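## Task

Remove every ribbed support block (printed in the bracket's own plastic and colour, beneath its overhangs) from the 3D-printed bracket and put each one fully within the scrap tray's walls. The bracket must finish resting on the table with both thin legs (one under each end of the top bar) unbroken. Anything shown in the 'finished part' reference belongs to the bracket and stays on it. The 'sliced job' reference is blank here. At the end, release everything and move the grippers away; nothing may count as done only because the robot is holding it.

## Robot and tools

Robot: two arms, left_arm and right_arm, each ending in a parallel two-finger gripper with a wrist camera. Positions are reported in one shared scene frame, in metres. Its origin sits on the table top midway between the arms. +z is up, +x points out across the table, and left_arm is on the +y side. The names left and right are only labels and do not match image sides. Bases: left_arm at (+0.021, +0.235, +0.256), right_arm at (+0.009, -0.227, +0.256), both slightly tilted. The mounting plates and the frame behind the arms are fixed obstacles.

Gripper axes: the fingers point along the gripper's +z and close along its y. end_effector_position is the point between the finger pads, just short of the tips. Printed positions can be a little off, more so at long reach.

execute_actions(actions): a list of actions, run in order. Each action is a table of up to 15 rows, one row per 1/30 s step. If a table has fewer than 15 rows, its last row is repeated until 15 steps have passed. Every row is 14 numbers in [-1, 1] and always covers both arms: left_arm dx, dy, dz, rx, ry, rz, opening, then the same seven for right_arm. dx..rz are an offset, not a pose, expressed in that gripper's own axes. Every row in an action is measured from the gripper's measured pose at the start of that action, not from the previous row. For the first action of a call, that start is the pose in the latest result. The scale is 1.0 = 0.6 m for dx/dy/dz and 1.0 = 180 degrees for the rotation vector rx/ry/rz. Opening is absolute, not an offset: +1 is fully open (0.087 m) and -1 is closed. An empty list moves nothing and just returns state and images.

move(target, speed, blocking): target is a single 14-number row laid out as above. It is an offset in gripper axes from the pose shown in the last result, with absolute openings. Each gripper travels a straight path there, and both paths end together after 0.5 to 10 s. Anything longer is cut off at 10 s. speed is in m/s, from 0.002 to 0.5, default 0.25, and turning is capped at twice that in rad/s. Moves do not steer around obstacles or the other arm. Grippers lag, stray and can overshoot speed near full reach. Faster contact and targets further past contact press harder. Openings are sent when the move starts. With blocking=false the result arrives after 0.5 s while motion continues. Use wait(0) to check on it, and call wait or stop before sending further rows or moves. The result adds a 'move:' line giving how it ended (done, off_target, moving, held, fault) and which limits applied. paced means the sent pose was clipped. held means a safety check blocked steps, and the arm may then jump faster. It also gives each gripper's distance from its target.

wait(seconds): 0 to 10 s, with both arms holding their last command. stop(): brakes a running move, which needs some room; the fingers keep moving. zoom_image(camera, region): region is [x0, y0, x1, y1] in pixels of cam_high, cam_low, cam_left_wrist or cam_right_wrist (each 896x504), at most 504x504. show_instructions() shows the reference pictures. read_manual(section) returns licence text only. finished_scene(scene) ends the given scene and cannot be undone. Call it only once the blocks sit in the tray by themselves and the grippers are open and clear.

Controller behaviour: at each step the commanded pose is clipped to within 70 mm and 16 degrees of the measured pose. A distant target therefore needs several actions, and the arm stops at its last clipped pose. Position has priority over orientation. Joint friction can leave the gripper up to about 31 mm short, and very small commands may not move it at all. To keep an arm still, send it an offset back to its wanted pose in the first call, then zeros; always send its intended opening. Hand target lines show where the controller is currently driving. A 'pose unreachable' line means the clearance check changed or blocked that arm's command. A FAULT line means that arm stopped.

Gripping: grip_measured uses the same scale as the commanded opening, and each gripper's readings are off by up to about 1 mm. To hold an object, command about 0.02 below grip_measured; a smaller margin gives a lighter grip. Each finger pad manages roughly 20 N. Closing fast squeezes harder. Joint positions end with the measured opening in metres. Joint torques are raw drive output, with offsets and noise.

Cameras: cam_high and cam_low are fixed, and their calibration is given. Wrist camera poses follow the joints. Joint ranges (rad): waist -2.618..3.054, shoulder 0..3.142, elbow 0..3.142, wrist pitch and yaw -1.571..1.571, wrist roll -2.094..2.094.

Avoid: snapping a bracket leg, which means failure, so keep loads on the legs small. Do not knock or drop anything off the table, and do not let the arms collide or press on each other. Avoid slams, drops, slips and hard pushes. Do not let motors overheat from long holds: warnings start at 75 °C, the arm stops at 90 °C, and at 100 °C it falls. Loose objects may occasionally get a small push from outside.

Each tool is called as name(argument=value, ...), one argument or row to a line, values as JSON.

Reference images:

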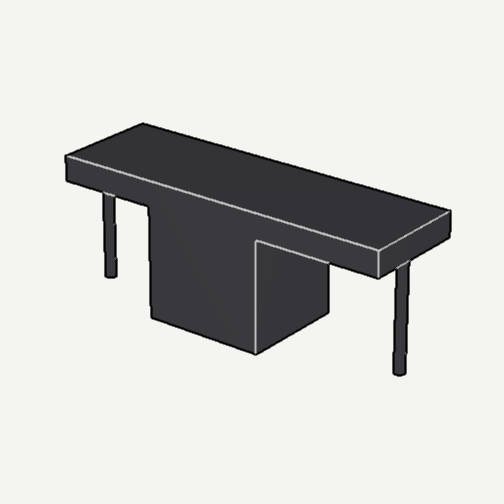

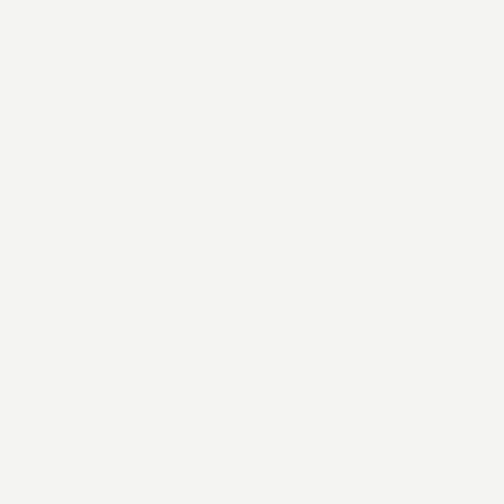

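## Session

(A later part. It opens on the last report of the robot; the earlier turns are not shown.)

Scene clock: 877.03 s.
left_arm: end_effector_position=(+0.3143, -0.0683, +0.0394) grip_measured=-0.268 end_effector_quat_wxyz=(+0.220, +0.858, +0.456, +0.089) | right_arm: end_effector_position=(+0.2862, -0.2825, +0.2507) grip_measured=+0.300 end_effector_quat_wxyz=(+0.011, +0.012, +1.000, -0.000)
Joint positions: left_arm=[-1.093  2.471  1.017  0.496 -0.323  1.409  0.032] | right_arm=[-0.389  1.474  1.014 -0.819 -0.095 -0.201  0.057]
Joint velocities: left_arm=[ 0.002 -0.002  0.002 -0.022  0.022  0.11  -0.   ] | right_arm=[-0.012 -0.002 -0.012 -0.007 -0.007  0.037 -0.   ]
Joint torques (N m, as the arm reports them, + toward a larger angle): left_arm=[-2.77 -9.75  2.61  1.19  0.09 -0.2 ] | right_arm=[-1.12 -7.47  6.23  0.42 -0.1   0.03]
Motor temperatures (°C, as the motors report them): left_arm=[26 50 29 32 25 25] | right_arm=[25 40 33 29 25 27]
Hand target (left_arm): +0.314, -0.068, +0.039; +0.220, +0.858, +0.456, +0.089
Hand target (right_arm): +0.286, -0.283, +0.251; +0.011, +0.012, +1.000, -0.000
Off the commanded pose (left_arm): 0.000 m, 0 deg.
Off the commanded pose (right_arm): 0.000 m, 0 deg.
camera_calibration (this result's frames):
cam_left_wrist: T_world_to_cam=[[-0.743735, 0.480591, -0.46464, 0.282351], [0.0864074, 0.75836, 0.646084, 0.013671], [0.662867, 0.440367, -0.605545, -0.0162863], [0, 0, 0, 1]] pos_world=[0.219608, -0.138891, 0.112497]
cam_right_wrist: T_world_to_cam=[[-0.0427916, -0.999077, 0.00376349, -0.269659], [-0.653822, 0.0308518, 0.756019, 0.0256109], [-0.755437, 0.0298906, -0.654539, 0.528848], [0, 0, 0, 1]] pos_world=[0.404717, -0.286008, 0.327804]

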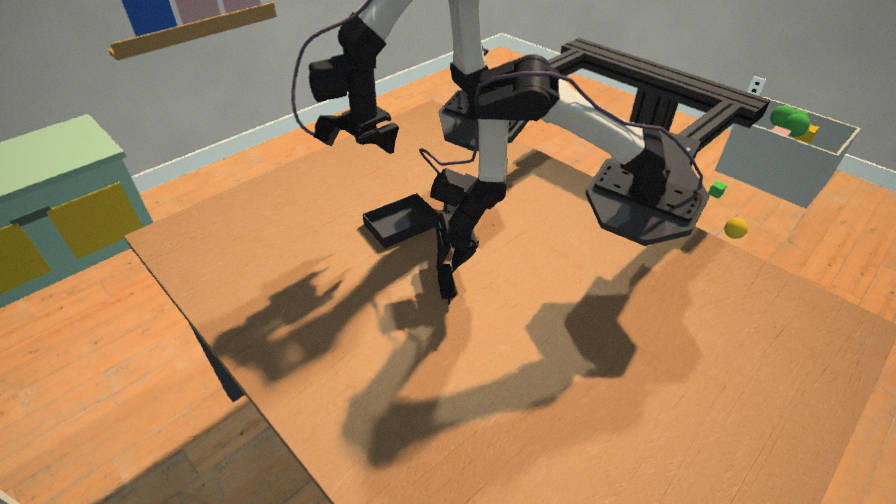

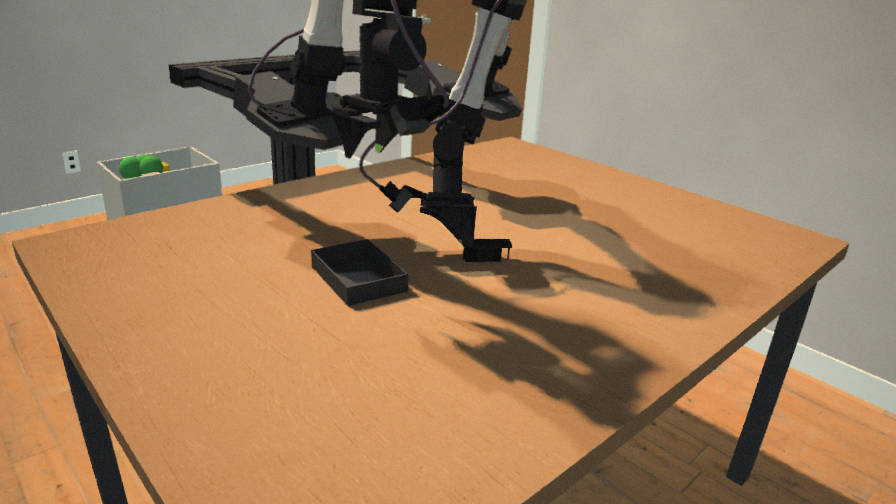

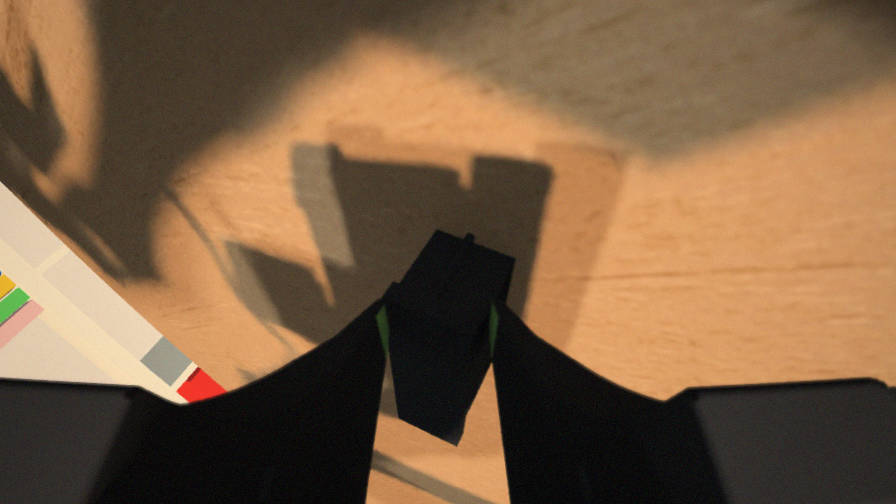

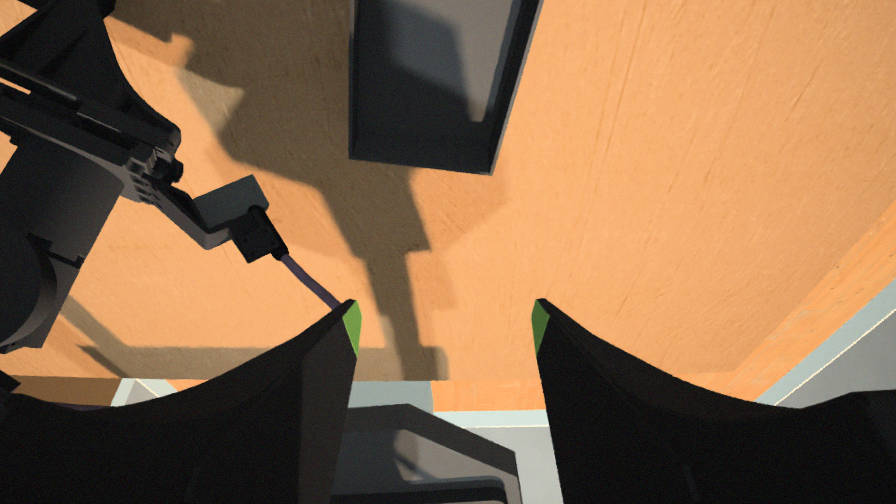

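execute_actions(
  actions=[
    [[0,0,0,0,0,0,-0.273,0,0,0,0,0,0,0.3],[0,0,0,0,0,0,-0.276,0,0,0,0,0,0,0.3],[0,0,0,0,0,0,-0.279,0,0,0,0,0,0,0.3],[0,0,0,0,0,0,-0.282,0,0,0,0,0,0,0.3],[0,0,0,0,0,0,-0.285,0,0,0,0,0,0,0.3],[0,0,0,0,0,0,-0.288,0,0,0,0,0,0,0.3],[0,0,0,0,0,0,-0.291,0,0,0,0,0,0,0.3],[0,0,0,0,0,0,-0.294,0,0,0,0,0,0,0.3],[0,0,0,0,0,0,-0.297,0,0,0,0,0,0,0.3],[0,0,0,0,0,0,-0.30,0,0,0,0,0,0,0.3]],
    [[0,0,0,0,0,0,-0.30,0,0,0,0,0,0,0.3]],
  ],
)

zoom_image(
  camera="cam_left_wrist",
  region=[320, 180, 580, 460],
)

zoom_image(
  camera="cam_low",
  region=[430, 200, 550, 284],
)

Scene clock: 882.70 s.
left_arm: end_effector_position=(+0.3143, -0.0683, +0.0394) grip_measured=-0.293 end_effector_quat_wxyz=(+0.220, +0.858, +0.456, +0.089) | right_arm: end_effector_position=(+0.2862, -0.2825, +0.2507) grip_measured=+0.300 end_effector_quat_wxyz=(+0.011, +0.012, +1.000, -0.000)
Joint positions: left_arm=[-1.093  2.471  1.017  0.496 -0.323  1.409  0.031] | right_arm=[-0.389  1.474  1.014 -0.819 -0.095 -0.201  0.057]
Joint velocities: left_arm=[-0.002 -0.017 -0.027 -0.051  0.051  0.051  0.001] | right_arm=[-0.017 -0.012 -0.017  0.022  0.037 -0.007  0.001]
Joint torques (N m, as the arm reports them, + toward a larger angle): left_arm=[-2.69 -9.65  2.56  1.17  0.11 -0.2 ] | right_arm=[-1.11 -7.5   6.21  0.41 -0.1   0.05]
Motor temperatures (°C, as the motors report them): left_arm=[26 51 29 32 25 25] | right_arm=[25 40 33 29 25 27]
Hand target (left_arm): +0.314, -0.068, +0.039; +0.220, +0.858, +0.456, +0.089
Hand target (right_arm): +0.286, -0.283, +0.251; +0.011, +0.012, +1.000, -0.000
Off the commanded pose (left_arm): 0.000 m, 0 deg.
Off the commanded pose (right_arm): 0.000 m, 0 deg.
camera_calibration (this result's frames):
cam_left_wrist: T_world_to_cam=[[-0.743735, 0.480591, -0.46464, 0.282351], [0.0864074, 0.75836, 0.646084, 0.013671], [0.662867, 0.440367, -0.605545, -0.0162863], [0, 0, 0, 1]] pos_world=[0.219608, -0.138891, 0.112497]
cam_right_wrist: T_world_to_cam=[[-0.0427916, -0.999077, 0.00376349, -0.269659], [-0.653822, 0.0308518, 0.756019, 0.0256109], [-0.755437, 0.0298906, -0.654539, 0.528848], [0, 0, 0, 1]] pos_world=[0.404717, -0.286008, 0.327804]

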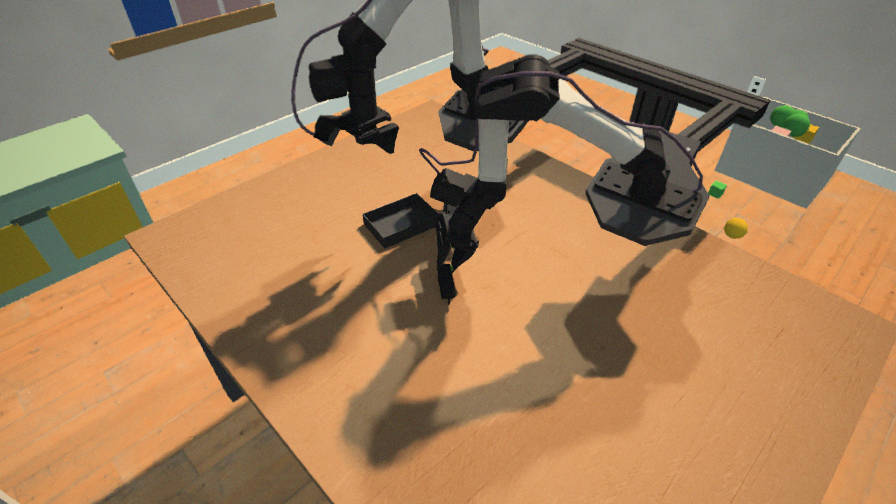

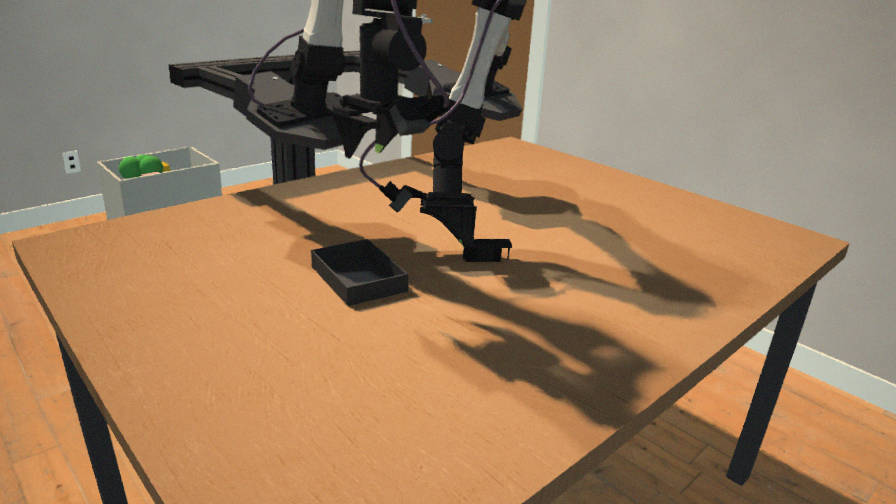

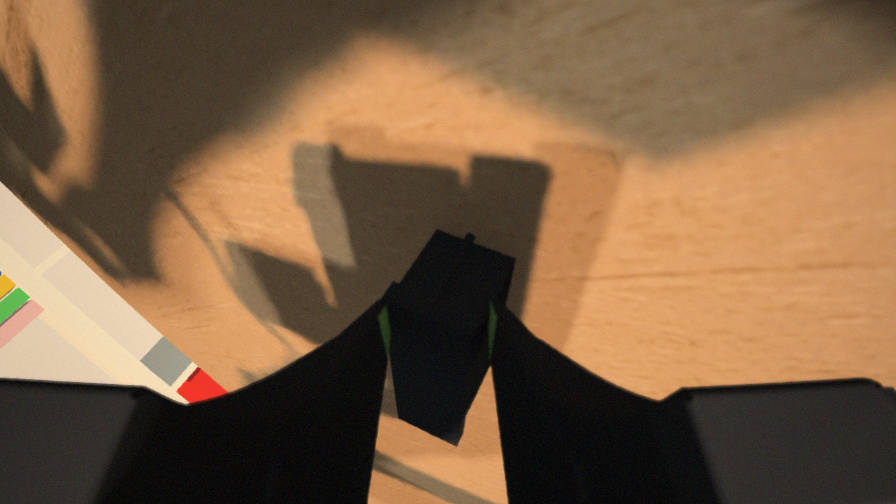

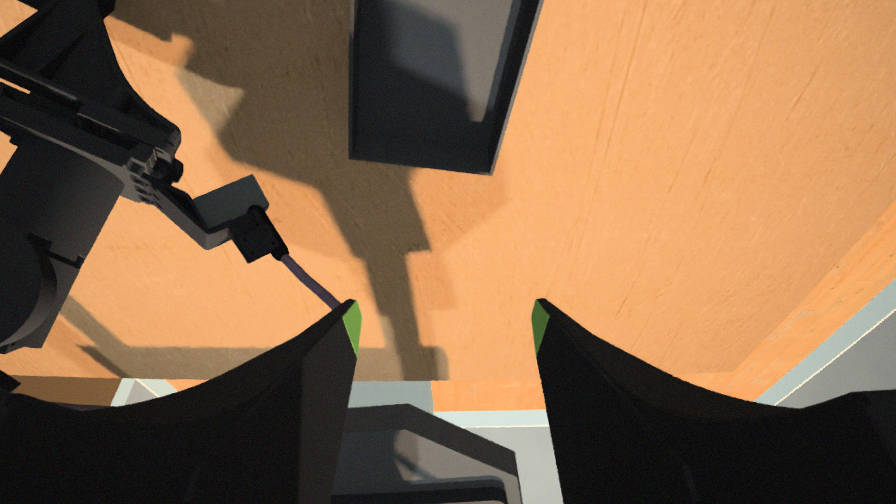

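Region (320, 180, 580, 460) of cam_left_wrist's 896x504 image, scaled by 1.800, with more detail than that image has; it fills the left 468 columns of this view, and the rest is white.

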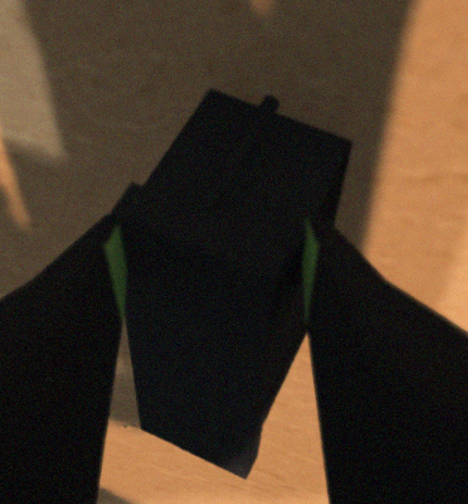

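Region (430, 200, 550, 284) of cam_low's 896x504 image, scaled by 4.200, with more detail than that image has; it fills the top 353 rows of this view, and the rest is white.

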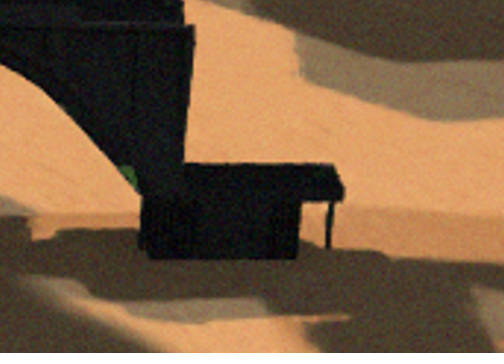

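execute_actions(
  actions=[
    [[0,0,0,0,0,0,-0.303,0,0,0,0,0,0,0.3],[0,0,0,0,0,0,-0.306,0,0,0,0,0,0,0.3],[0,0,0,0,0,0,-0.309,0,0,0,0,0,0,0.3],[0,0,0,0,0,0,-0.312,0,0,0,0,0,0,0.3],[0,0,0,0,0,0,-0.315,0,0,0,0,0,0,0.3],[0,0,0,0,0,0,-0.318,0,0,0,0,0,0,0.3],[0,0,0,0,0,0,-0.321,0,0,0,0,0,0,0.3],[0,0,0,0,0,0,-0.324,0,0,0,0,0,0,0.3],[0,0,0,0,0,0,-0.327,0,0,0,0,0,0,0.3],[0,0,0,0,0,0,-0.33,0,0,0,0,0,0,0.3]],
    [[0,0,0,0,0,0,-0.33,0,0,0,0,0,0,0.3]],
  ],
)

zoom_image(
  camera="cam_left_wrist",
  region=[320, 180, 580, 460],
)

zoom_image(
  camera="cam_low",
  region=[430, 200, 550, 284],
)

Scene clock: 887.63 s.
left_arm: end_effector_position=(+0.3143, -0.0683, +0.0394) grip_measured=-0.293 end_effector_quat_wxyz=(+0.220, +0.858, +0.456, +0.089) | right_arm: end_effector_position=(+0.2862, -0.2825, +0.2507) grip_measured=+0.300 end_effector_quat_wxyz=(+0.011, +0.012, +1.000, -0.000)
Joint positions: left_arm=[-1.093  2.471  1.017  0.496 -0.323  1.409  0.031] | right_arm=[-0.389  1.474  1.014 -0.819 -0.095 -0.201  0.057]
Joint velocities: left_arm=[-0.017  0.007 -0.012  0.051 -0.037  0.066 -0.   ] | right_arm=[-0.012  0.002  0.007 -0.037 -0.051 -0.007 -0.   ]
Joint torques (N m, as the arm reports them, + toward a larger angle): left_arm=[-2.87 -9.7   2.54  1.18  0.11 -0.21] | right_arm=[-1.17 -7.43  6.29  0.42 -0.08  0.03]
Motor temperatures (°C, as the motors report them): left_arm=[26 51 29 32 25 25] | right_arm=[25 40 33 29 25 27]
Hand target (left_arm): +0.314, -0.068, +0.039; +0.220, +0.858, +0.456, +0.089
Hand target (right_arm): +0.286, -0.283, +0.251; +0.011, +0.012, +1.000, -0.000
Off the commanded pose (left_arm): 0.000 m, 0 deg.
Off the commanded pose (right_arm): 0.000 m, 0 deg.
camera_calibration (this result's frames):
cam_left_wrist: T_world_to_cam=[[-0.743735, 0.480591, -0.46464, 0.282351], [0.0864074, 0.75836, 0.646084, 0.013671], [0.662867, 0.440367, -0.605545, -0.0162863], [0, 0, 0, 1]] pos_world=[0.219608, -0.138891, 0.112497]
cam_right_wrist: T_world_to_cam=[[-0.0427916, -0.999077, 0.00376349, -0.269659], [-0.653822, 0.0308518, 0.756019, 0.0256109], [-0.755437, 0.0298906, -0.654539, 0.528848], [0, 0, 0, 1]] pos_world=[0.404717, -0.286008, 0.327804]

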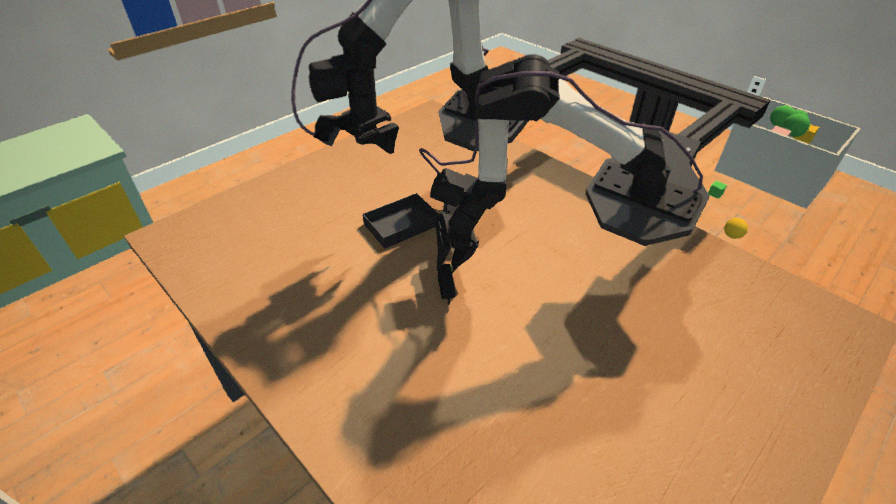

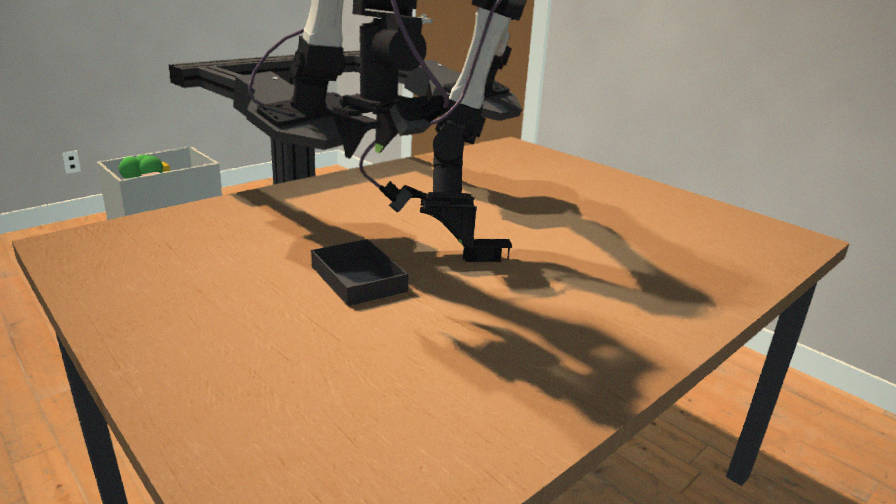

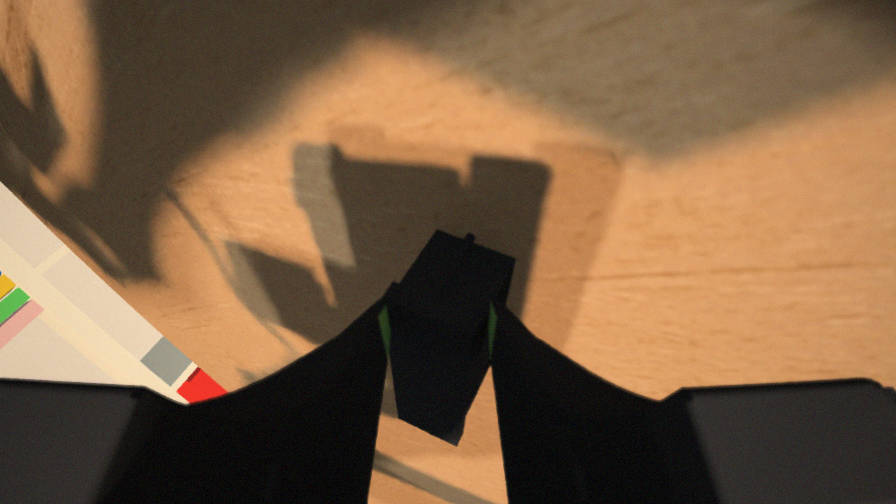

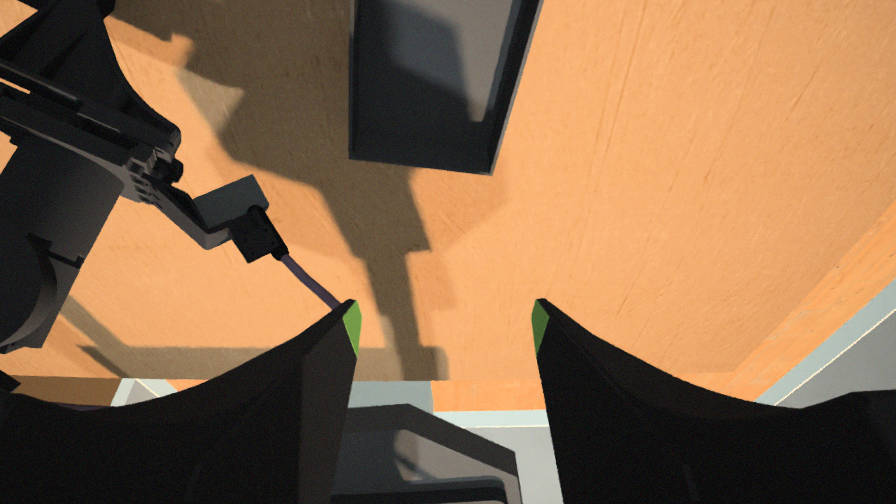

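Region (320, 180, 580, 460) of cam_left_wrist's 896x504 image, scaled by 1.800, with more detail than that image has; it fills the left 468 columns of this view, and the rest is white.

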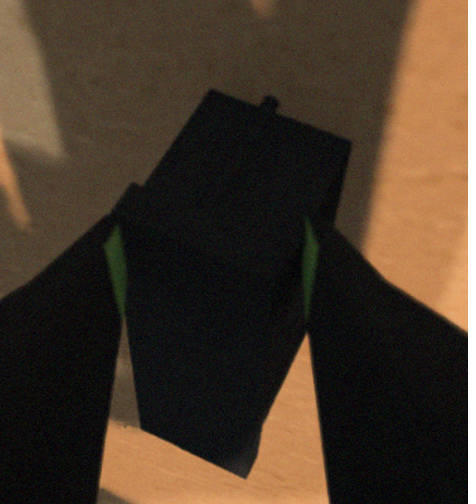

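Region (430, 200, 550, 284) of cam_low's 896x504 image, scaled by 4.200, with more detail than that image has; it fills the top 353 rows of this view, and the rest is white.

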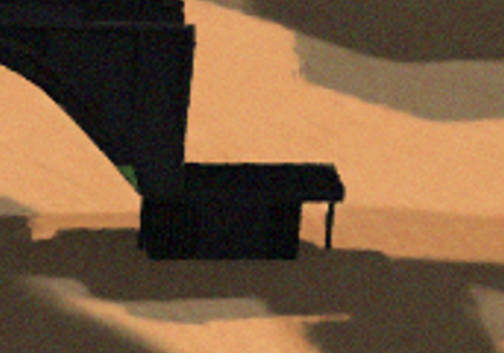

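execute_actions(
  actions=[
    [[0,0,0,0,0,0,-0.29,0,0,0,0,0,0,0.3],[0,0,0,0,0,0,-0.27,0,0,0,0,0,0,0.3],[0,0,0,0,0,0,-0.25,0,0,0,0,0,0,0.3],[0,0,0,0,0,0,-0.22,0,0,0,0,0,0,0.3],[0,0,0,0,0,0,-0.18,0,0,0,0,0,0,0.3],[0,0,0,0,0,0,-0.1,0,0,0,0,0,0,0.3],[0,0,0,0,0,0,0.0,0,0,0,0,0,0,0.3],[0,0,0,0,0,0,0.1,0,0,0,0,0,0,0.3],[0,0,0,0,0,0,0.2,0,0,0,0,0,0,0.3],[0,0,0,0,0,0,0.3,0,0,0,0,0,0,0.3],[0,0,0,0,0,0,0.4,0,0,0,0,0,0,0.3]],
  ],
)

move(
  target=[0.0137, 0.0348, -0.0573, 0.0179, 0.0028, 0.0060, 0.4, 0, 0, 0, 0, 0, 0, 0.3],
  speed=0.04,
)

Scene clock: 1008.13 s.
left_arm: end_effector_position=(+0.3143, -0.0683, +0.0394) grip_measured=+0.400 end_effector_quat_wxyz=(+0.220, +0.858, +0.456, +0.089) | right_arm: end_effector_position=(+0.2862, -0.2825, +0.2507) grip_measured=+0.300 end_effector_quat_wxyz=(+0.011, +0.012, +1.000, -0.000)
Joint positions: left_arm=[-1.093  2.471  1.017  0.496 -0.323  1.409  0.061] | right_arm=[-0.389  1.474  1.014 -0.819 -0.095 -0.201  0.057]
Joint velocities: left_arm=[-0.002 -0.002 -0.017 -0.037  0.051 -0.007  0.001] | right_arm=[-0.022 -0.012  0.007 -0.095  0.037  0.051 -0.   ]
Joint torques (N m, as the arm reports them, + toward a larger angle): left_arm=[-2.81 -9.64  2.59  1.17  0.09 -0.2 ] | right_arm=[-1.15 -7.47  6.3   0.42 -0.09  0.03]
Motor temperatures (°C, as the motors report them): left_arm=[26 55 29 32 25 25] | right_arm=[25 40 34 28 25 27]
Hand target (left_arm): +0.314, -0.068, +0.039; +0.220, +0.858, +0.456, +0.089
Hand target (right_arm): +0.286, -0.283, +0.251; +0.011, +0.012, +1.000, -0.000
Off the commanded pose (left_arm): 0.000 m, 0 deg.
Off the commanded pose (right_arm): 0.000 m, 0 deg.
camera_calibration (this result's frames):
cam_left_wrist: T_world_to_cam=[[-0.743735, 0.480591, -0.46464, 0.282351], [0.0864074, 0.75836, 0.646084, 0.013671], [0.662867, 0.440367, -0.605545, -0.0162863], [0, 0, 0, 1]] pos_world=[0.219608, -0.138891, 0.112497]
cam_right_wrist: T_world_to_cam=[[-0.0427916, -0.999077, 0.00376349, -0.269659], [-0.653822, 0.0308518, 0.756019, 0.0256109], [-0.755437, 0.0298906, -0.654539, 0.528848], [0, 0, 0, 1]] pos_world=[0.404717, -0.286008, 0.327804]

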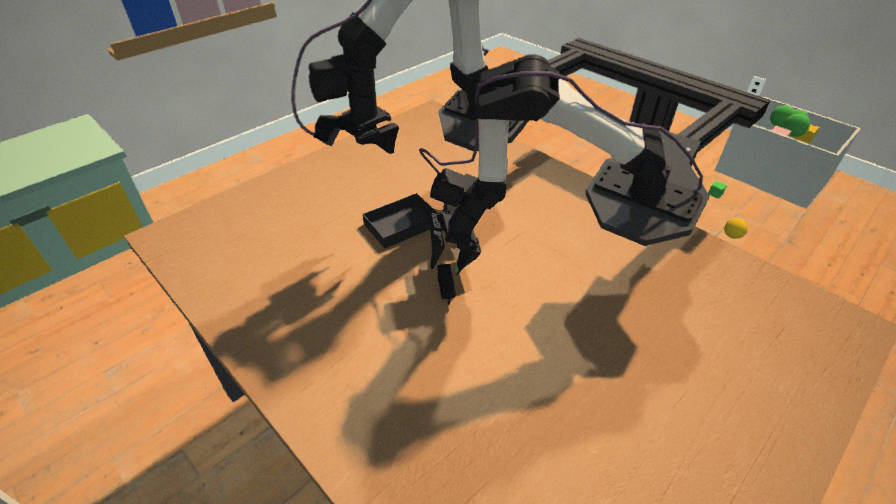

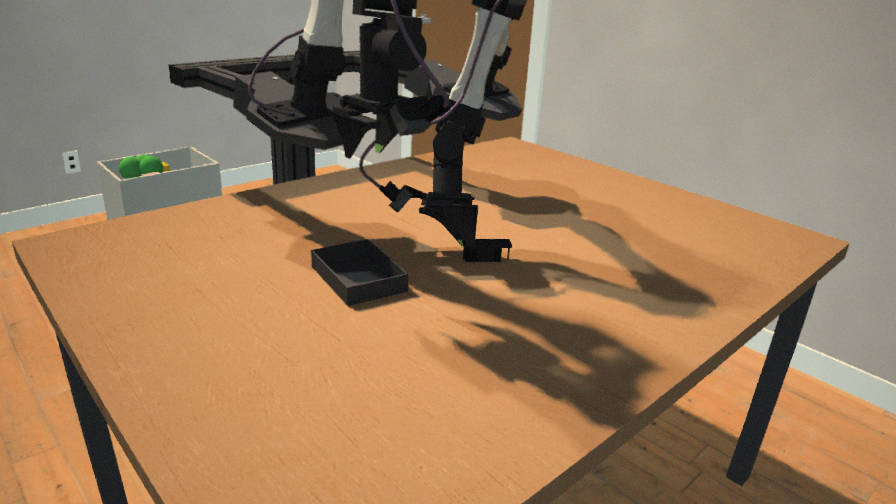

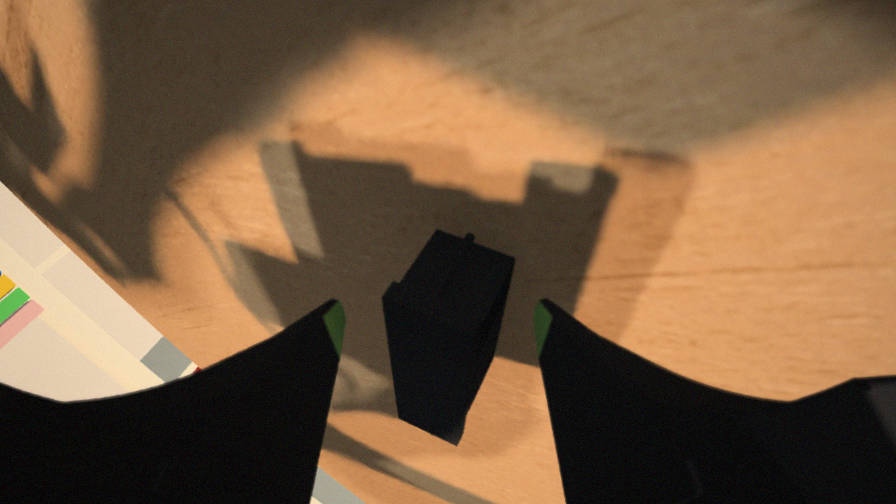

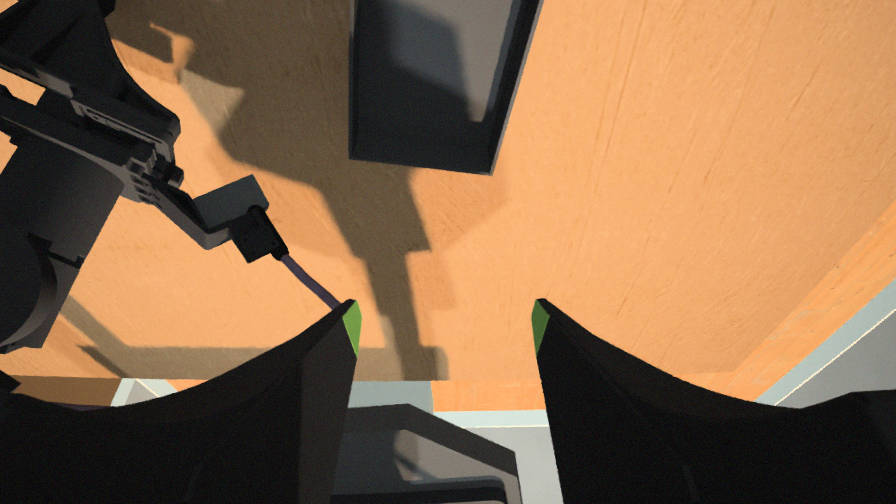

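Scene clock: 1009.67 s.
left_arm: end_effector_position=(+0.3250, -0.0653, +0.0783) grip_measured=+0.400 end_effector_quat_wxyz=(+0.201, +0.864, +0.453, +0.084) | right_arm: end_effector_position=(+0.2862, -0.2825, +0.2507) grip_measured=+0.300 end_effector_quat_wxyz=(+0.011, +0.012, +1.000, -0.000)
Joint positions: left_arm=[-1.093  2.319  1.017  0.302 -0.323  1.409  0.061] | right_arm=[-0.389  1.474  1.014 -0.819 -0.095 -0.201  0.057]
Joint velocities: left_arm=[-0.017 -0.007 -0.012 -0.037 -0.022 -0.022 -0.   ] | right_arm=[-0.002 -0.007  0.012 -0.007  0.007  0.037  0.   ]
Joint torques (N m, as the arm reports them, + toward a larger angle): left_arm=[ -2.74 -10.34   3.25   0.92   0.1   -0.19] | right_arm=[-1.13 -7.47  6.3   0.4  -0.08  0.03]
Motor temperatures (°C, as the motors report them): left_arm=[26 55 29 32 25 25] | right_arm=[25 40 34 28 25 27]
Hand target (left_arm): +0.323, -0.062, +0.079; +0.193, +0.867, +0.452, +0.083
Hand target (right_arm): +0.286, -0.283, +0.251; +0.011, +0.012, +1.000, -0.000
Off the commanded pose (left_arm): 0.005 m, 1 deg.
Off the commanded pose (right_arm): 0.000 m, 0 deg.
move: done
camera_calibration (this result's frames):
cam_left_wrist: T_world_to_cam=[[-0.749701, 0.502622, -0.430488, 0.3076], [0.110794, 0.73665, 0.667137, -0.0256641], [0.652436, 0.452458, -0.607954, 0.00315938], [0, 0, 0, 1]] pos_world=[0.23139, -0.137131, 0.15146]
cam_right_wrist: T_world_to_cam=[[-0.0427916, -0.999077, 0.00376349, -0.269659], [-0.653822, 0.0308518, 0.756019, 0.0256109], [-0.755437, 0.0298906, -0.654539, 0.528848], [0, 0, 0, 1]] pos_world=[0.404717, -0.286008, 0.327804]

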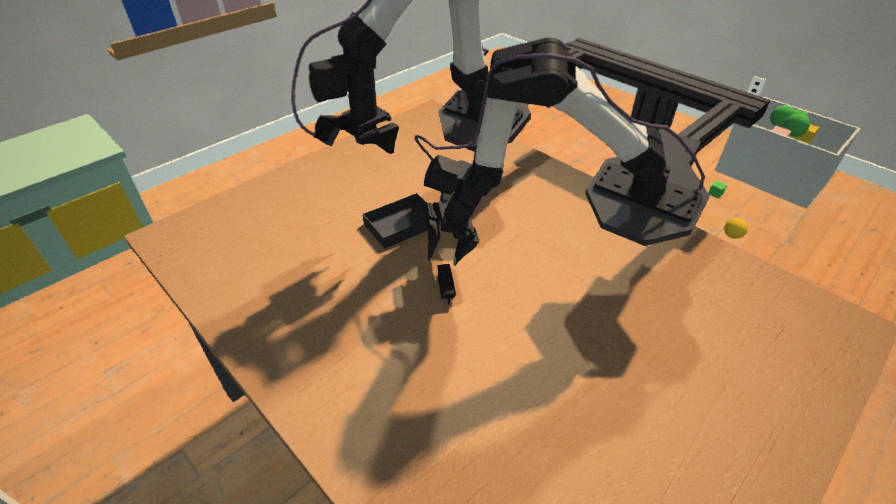

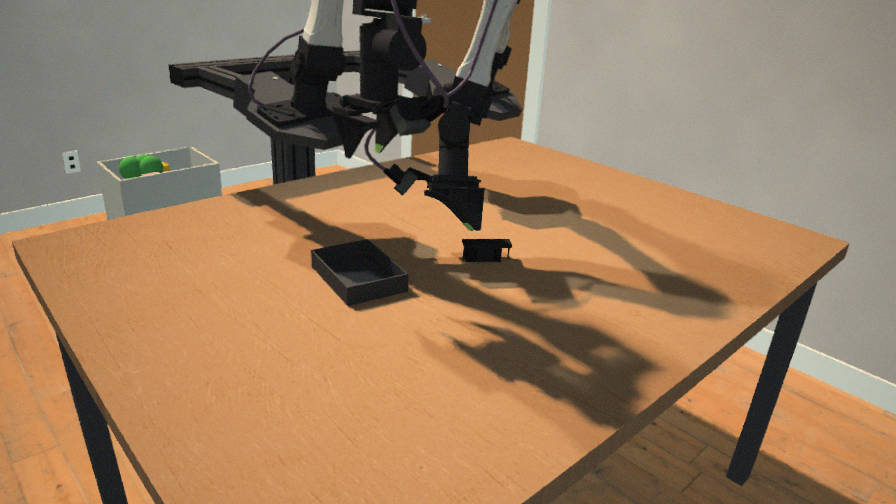

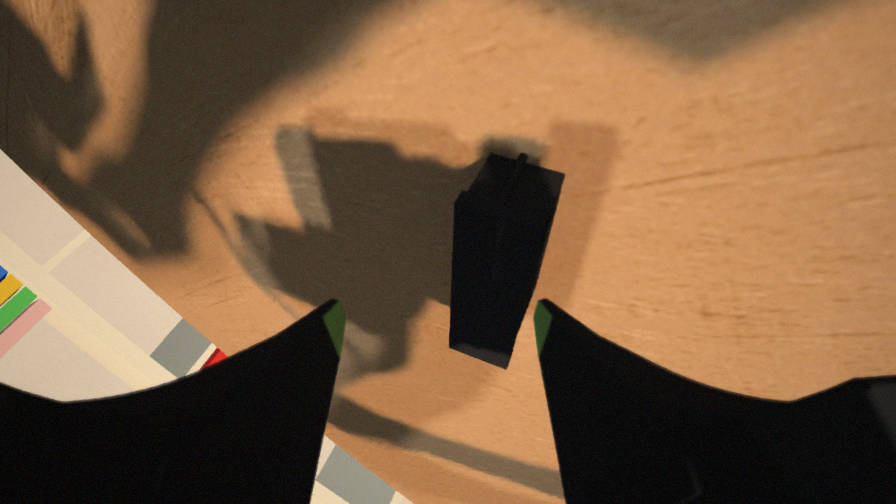

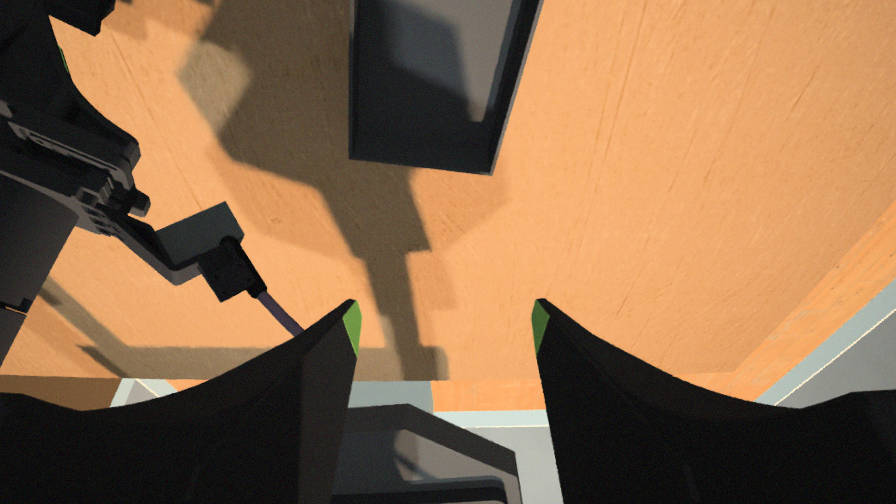

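execute_actions(
  actions=[],
)

Scene clock: 1021.73 s.
left_arm: end_effector_position=(+0.3248, -0.0650, +0.0781) grip_measured=+0.400 end_effector_quat_wxyz=(+0.200, +0.865, +0.453, +0.084) | right_arm: end_effector_position=(+0.2862, -0.2825, +0.2507) grip_measured=+0.300 end_effector_quat_wxyz=(+0.011, +0.012, +1.000, -0.000)
Joint positions: left_arm=[-1.093  2.319  1.017  0.301 -0.323  1.409  0.061] | right_arm=[-0.389  1.474  1.014 -0.819 -0.095 -0.201  0.057]
Joint velocities: left_arm=[ 0.002 -0.012 -0.007  0.037 -0.007 -0.007  0.   ] | right_arm=[-0.002 -0.007 -0.002  0.007  0.007 -0.095  0.   ]
Joint torques (N m, as the arm reports them, + toward a larger angle): left_arm=[ -2.75 -10.45   3.22   0.89   0.12  -0.18] | right_arm=[-1.12 -7.43  6.33  0.41 -0.11  0.05]
Motor temperatures (°C, as the motors report them): left_arm=[26 56 29 31 25 25] | right_arm=[25 40 34 28 25 27]
Hand target (left_arm): +0.323, -0.062, +0.079; +0.193, +0.867, +0.452, +0.083
Hand target (right_arm): +0.286, -0.283, +0.251; +0.011, +0.012, +1.000, -0.000
Off the commanded pose (left_arm): 0.004 m, 1 deg.
Off the commanded pose (right_arm): 0.000 m, 0 deg.
camera_calibration (this result's frames):
cam_left_wrist: T_world_to_cam=[[-0.749899, 0.503411, -0.429218, 0.307275], [0.111695, 0.735836, 0.667885, -0.0261166], [0.652055, 0.452905, -0.608031, 0.00327978], [0, 0, 0, 1]] pos_world=[0.231204, -0.136954, 0.151325]
cam_right_wrist: T_world_to_cam=[[-0.0427916, -0.999077, 0.00376349, -0.269659], [-0.653822, 0.0308518, 0.756019, 0.0256109], [-0.755437, 0.0298906, -0.654539, 0.528848], [0, 0, 0, 1]] pos_world=[0.404717, -0.286008, 0.327804]

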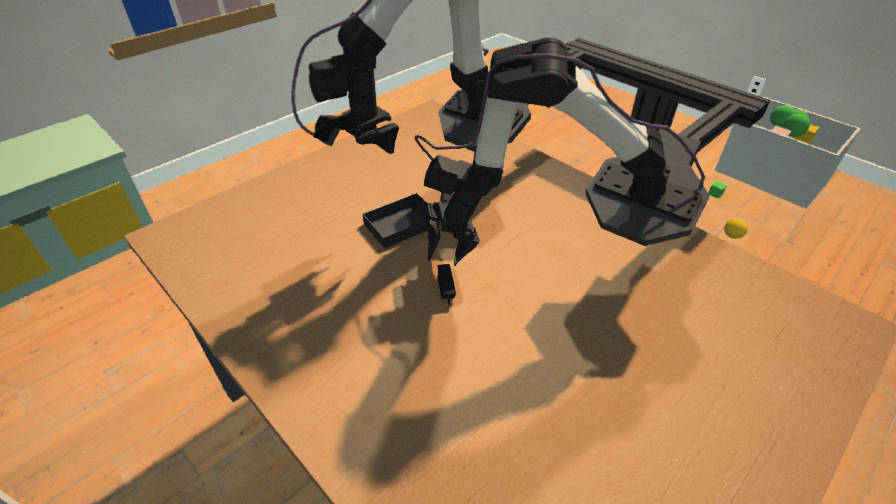

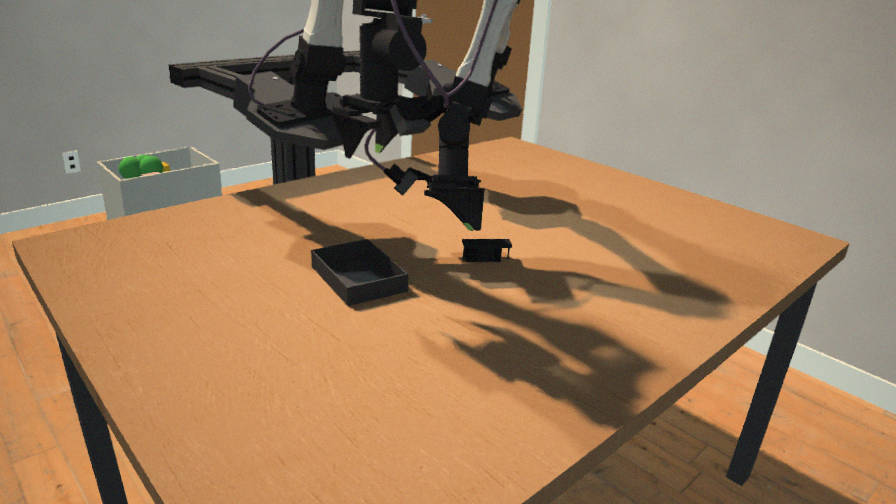

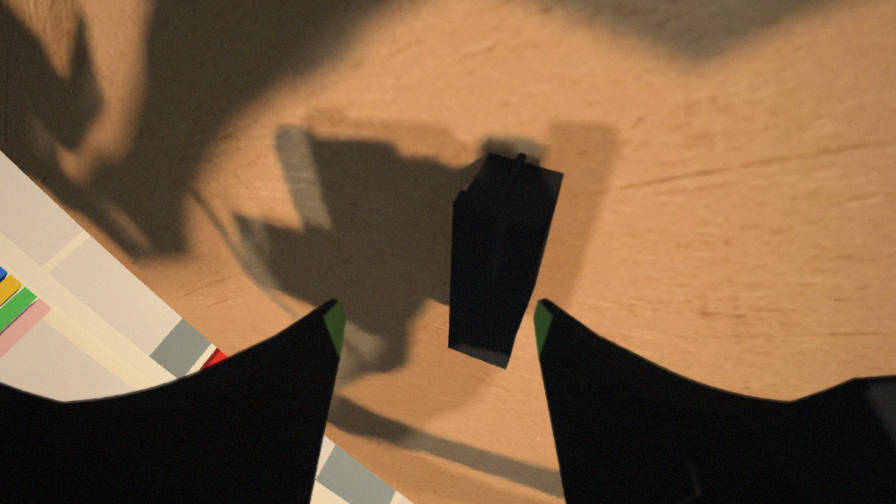

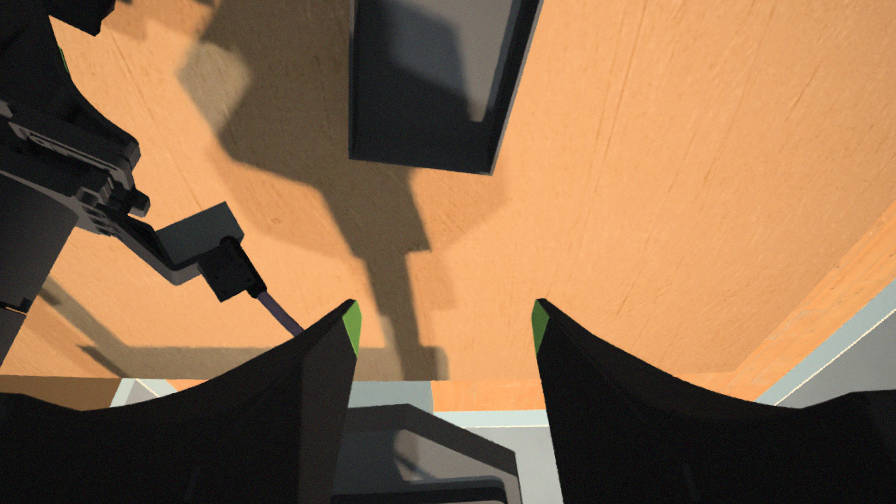

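move(
  target=[0.0658, 0.0109, -0.0379, 0.122, 0, 0, 0.4, -0.2607, -0.1393, 0.2228, 0.0587, -0.1809, 0.0699, 0.3],
  speed=0.1,
)

Scene clock: 1145.47 s.
left_arm: end_effector_position=(+0.3433, -0.0328, +0.1024) grip_measured=+0.400 end_effector_quat_wxyz=(+0.037, +0.888, +0.457, +0.004) | right_arm: end_effector_position=(+0.4424, -0.3591, +0.1217) grip_measured=+0.300 end_effector_quat_wxyz=(+0.287, +0.112, +0.948, -0.082)
Joint positions: left_arm=[-0.996  2.283  1.357 -0.427 -0.231  1.409  0.061] | right_arm=[-0.435  1.985  0.986  0.294 -0.013 -0.     0.057]
Joint velocities: left_arm=[-0.002 -0.017  0.017  0.022  0.007  0.007 -0.   ] | right_arm=[ 0.002  0.002 -0.012  0.081 -0.037  0.066 -0.   ]
Joint torques (N m, as the arm reports them, + toward a larger angle): left_arm=[-1.54 -9.8   6.48  0.29  0.21 -0.13] | right_arm=[-2.64 -9.4   6.64  1.5   0.08  0.13]
Motor temperatures (°C, as the motors report them): left_arm=[26 60 29 30 25 25] | right_arm=[25 40 34 28 25 27]
Hand target (left_arm): +0.346, -0.030, +0.100; +0.031, +0.887, +0.460, -0.001
Hand target (right_arm): +0.446, -0.367, +0.121; +0.291, +0.121, +0.945, -0.088
Off the commanded pose (left_arm): 0.004 m, 1 deg.
Off the commanded pose (right_arm): 0.011 m, 2 deg.
move: off_target (right_arm)
camera_calibration (this result's frames):
cam_left_wrist: T_world_to_cam=[[-0.814945, 0.574374, -0.0771941, 0.303934], [0.334644, 0.575132, 0.746483, -0.157999], [0.473157, 0.58251, -0.660912, 0.062479], [0, 0, 0, 1]] pos_world=[0.271001, -0.120097, 0.182698]
cam_right_wrist: T_world_to_cam=[[-0.277016, -0.957211, 0.0837185, -0.230137], [-0.917247, 0.289389, 0.273701, 0.495706], [-0.286217, -0.000970733, -0.958164, 0.383023], [0, 0, 0, 1]] pos_world=[0.500561, -0.363369, 0.25059]

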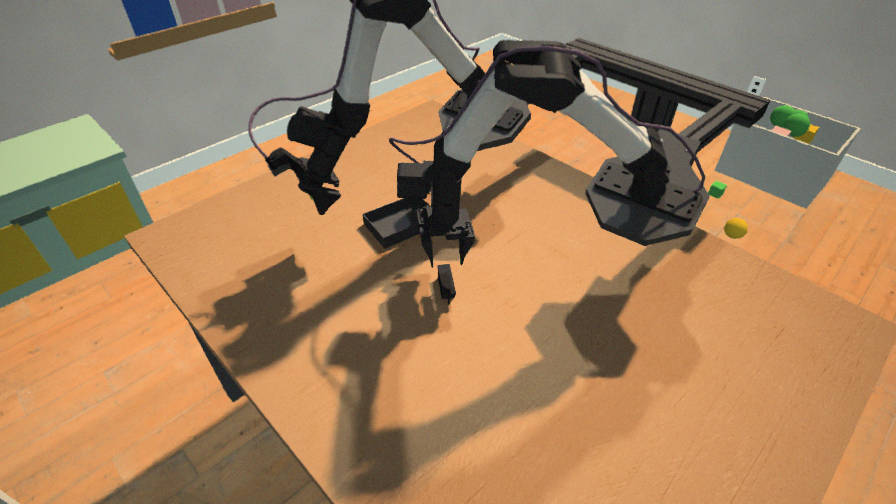

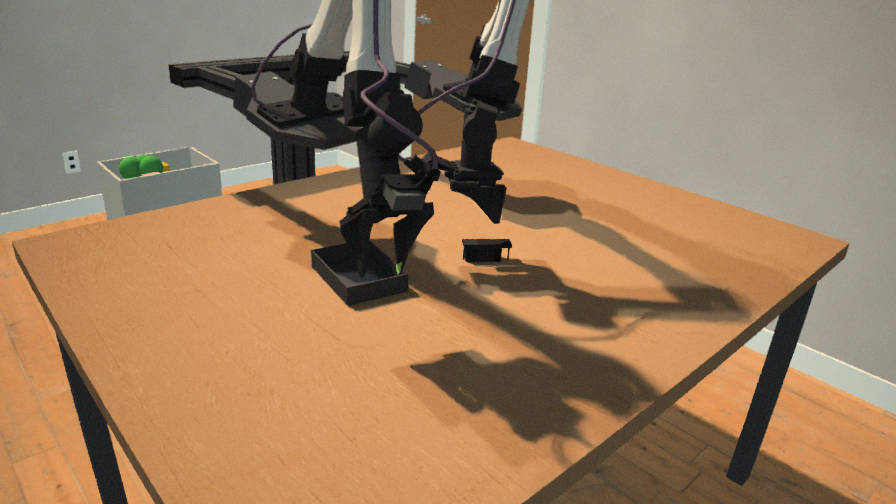

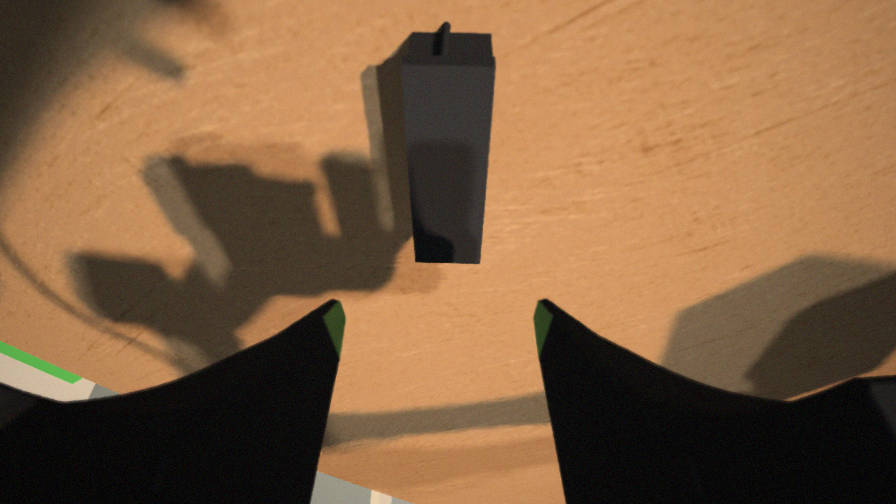

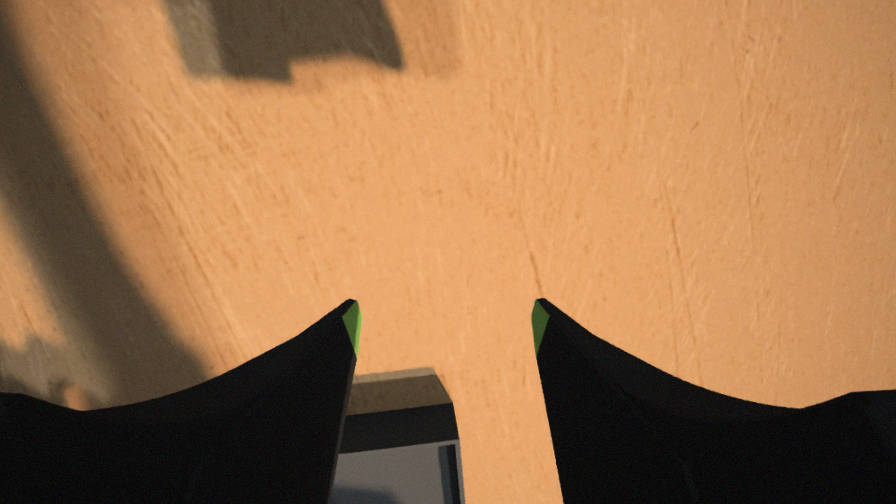

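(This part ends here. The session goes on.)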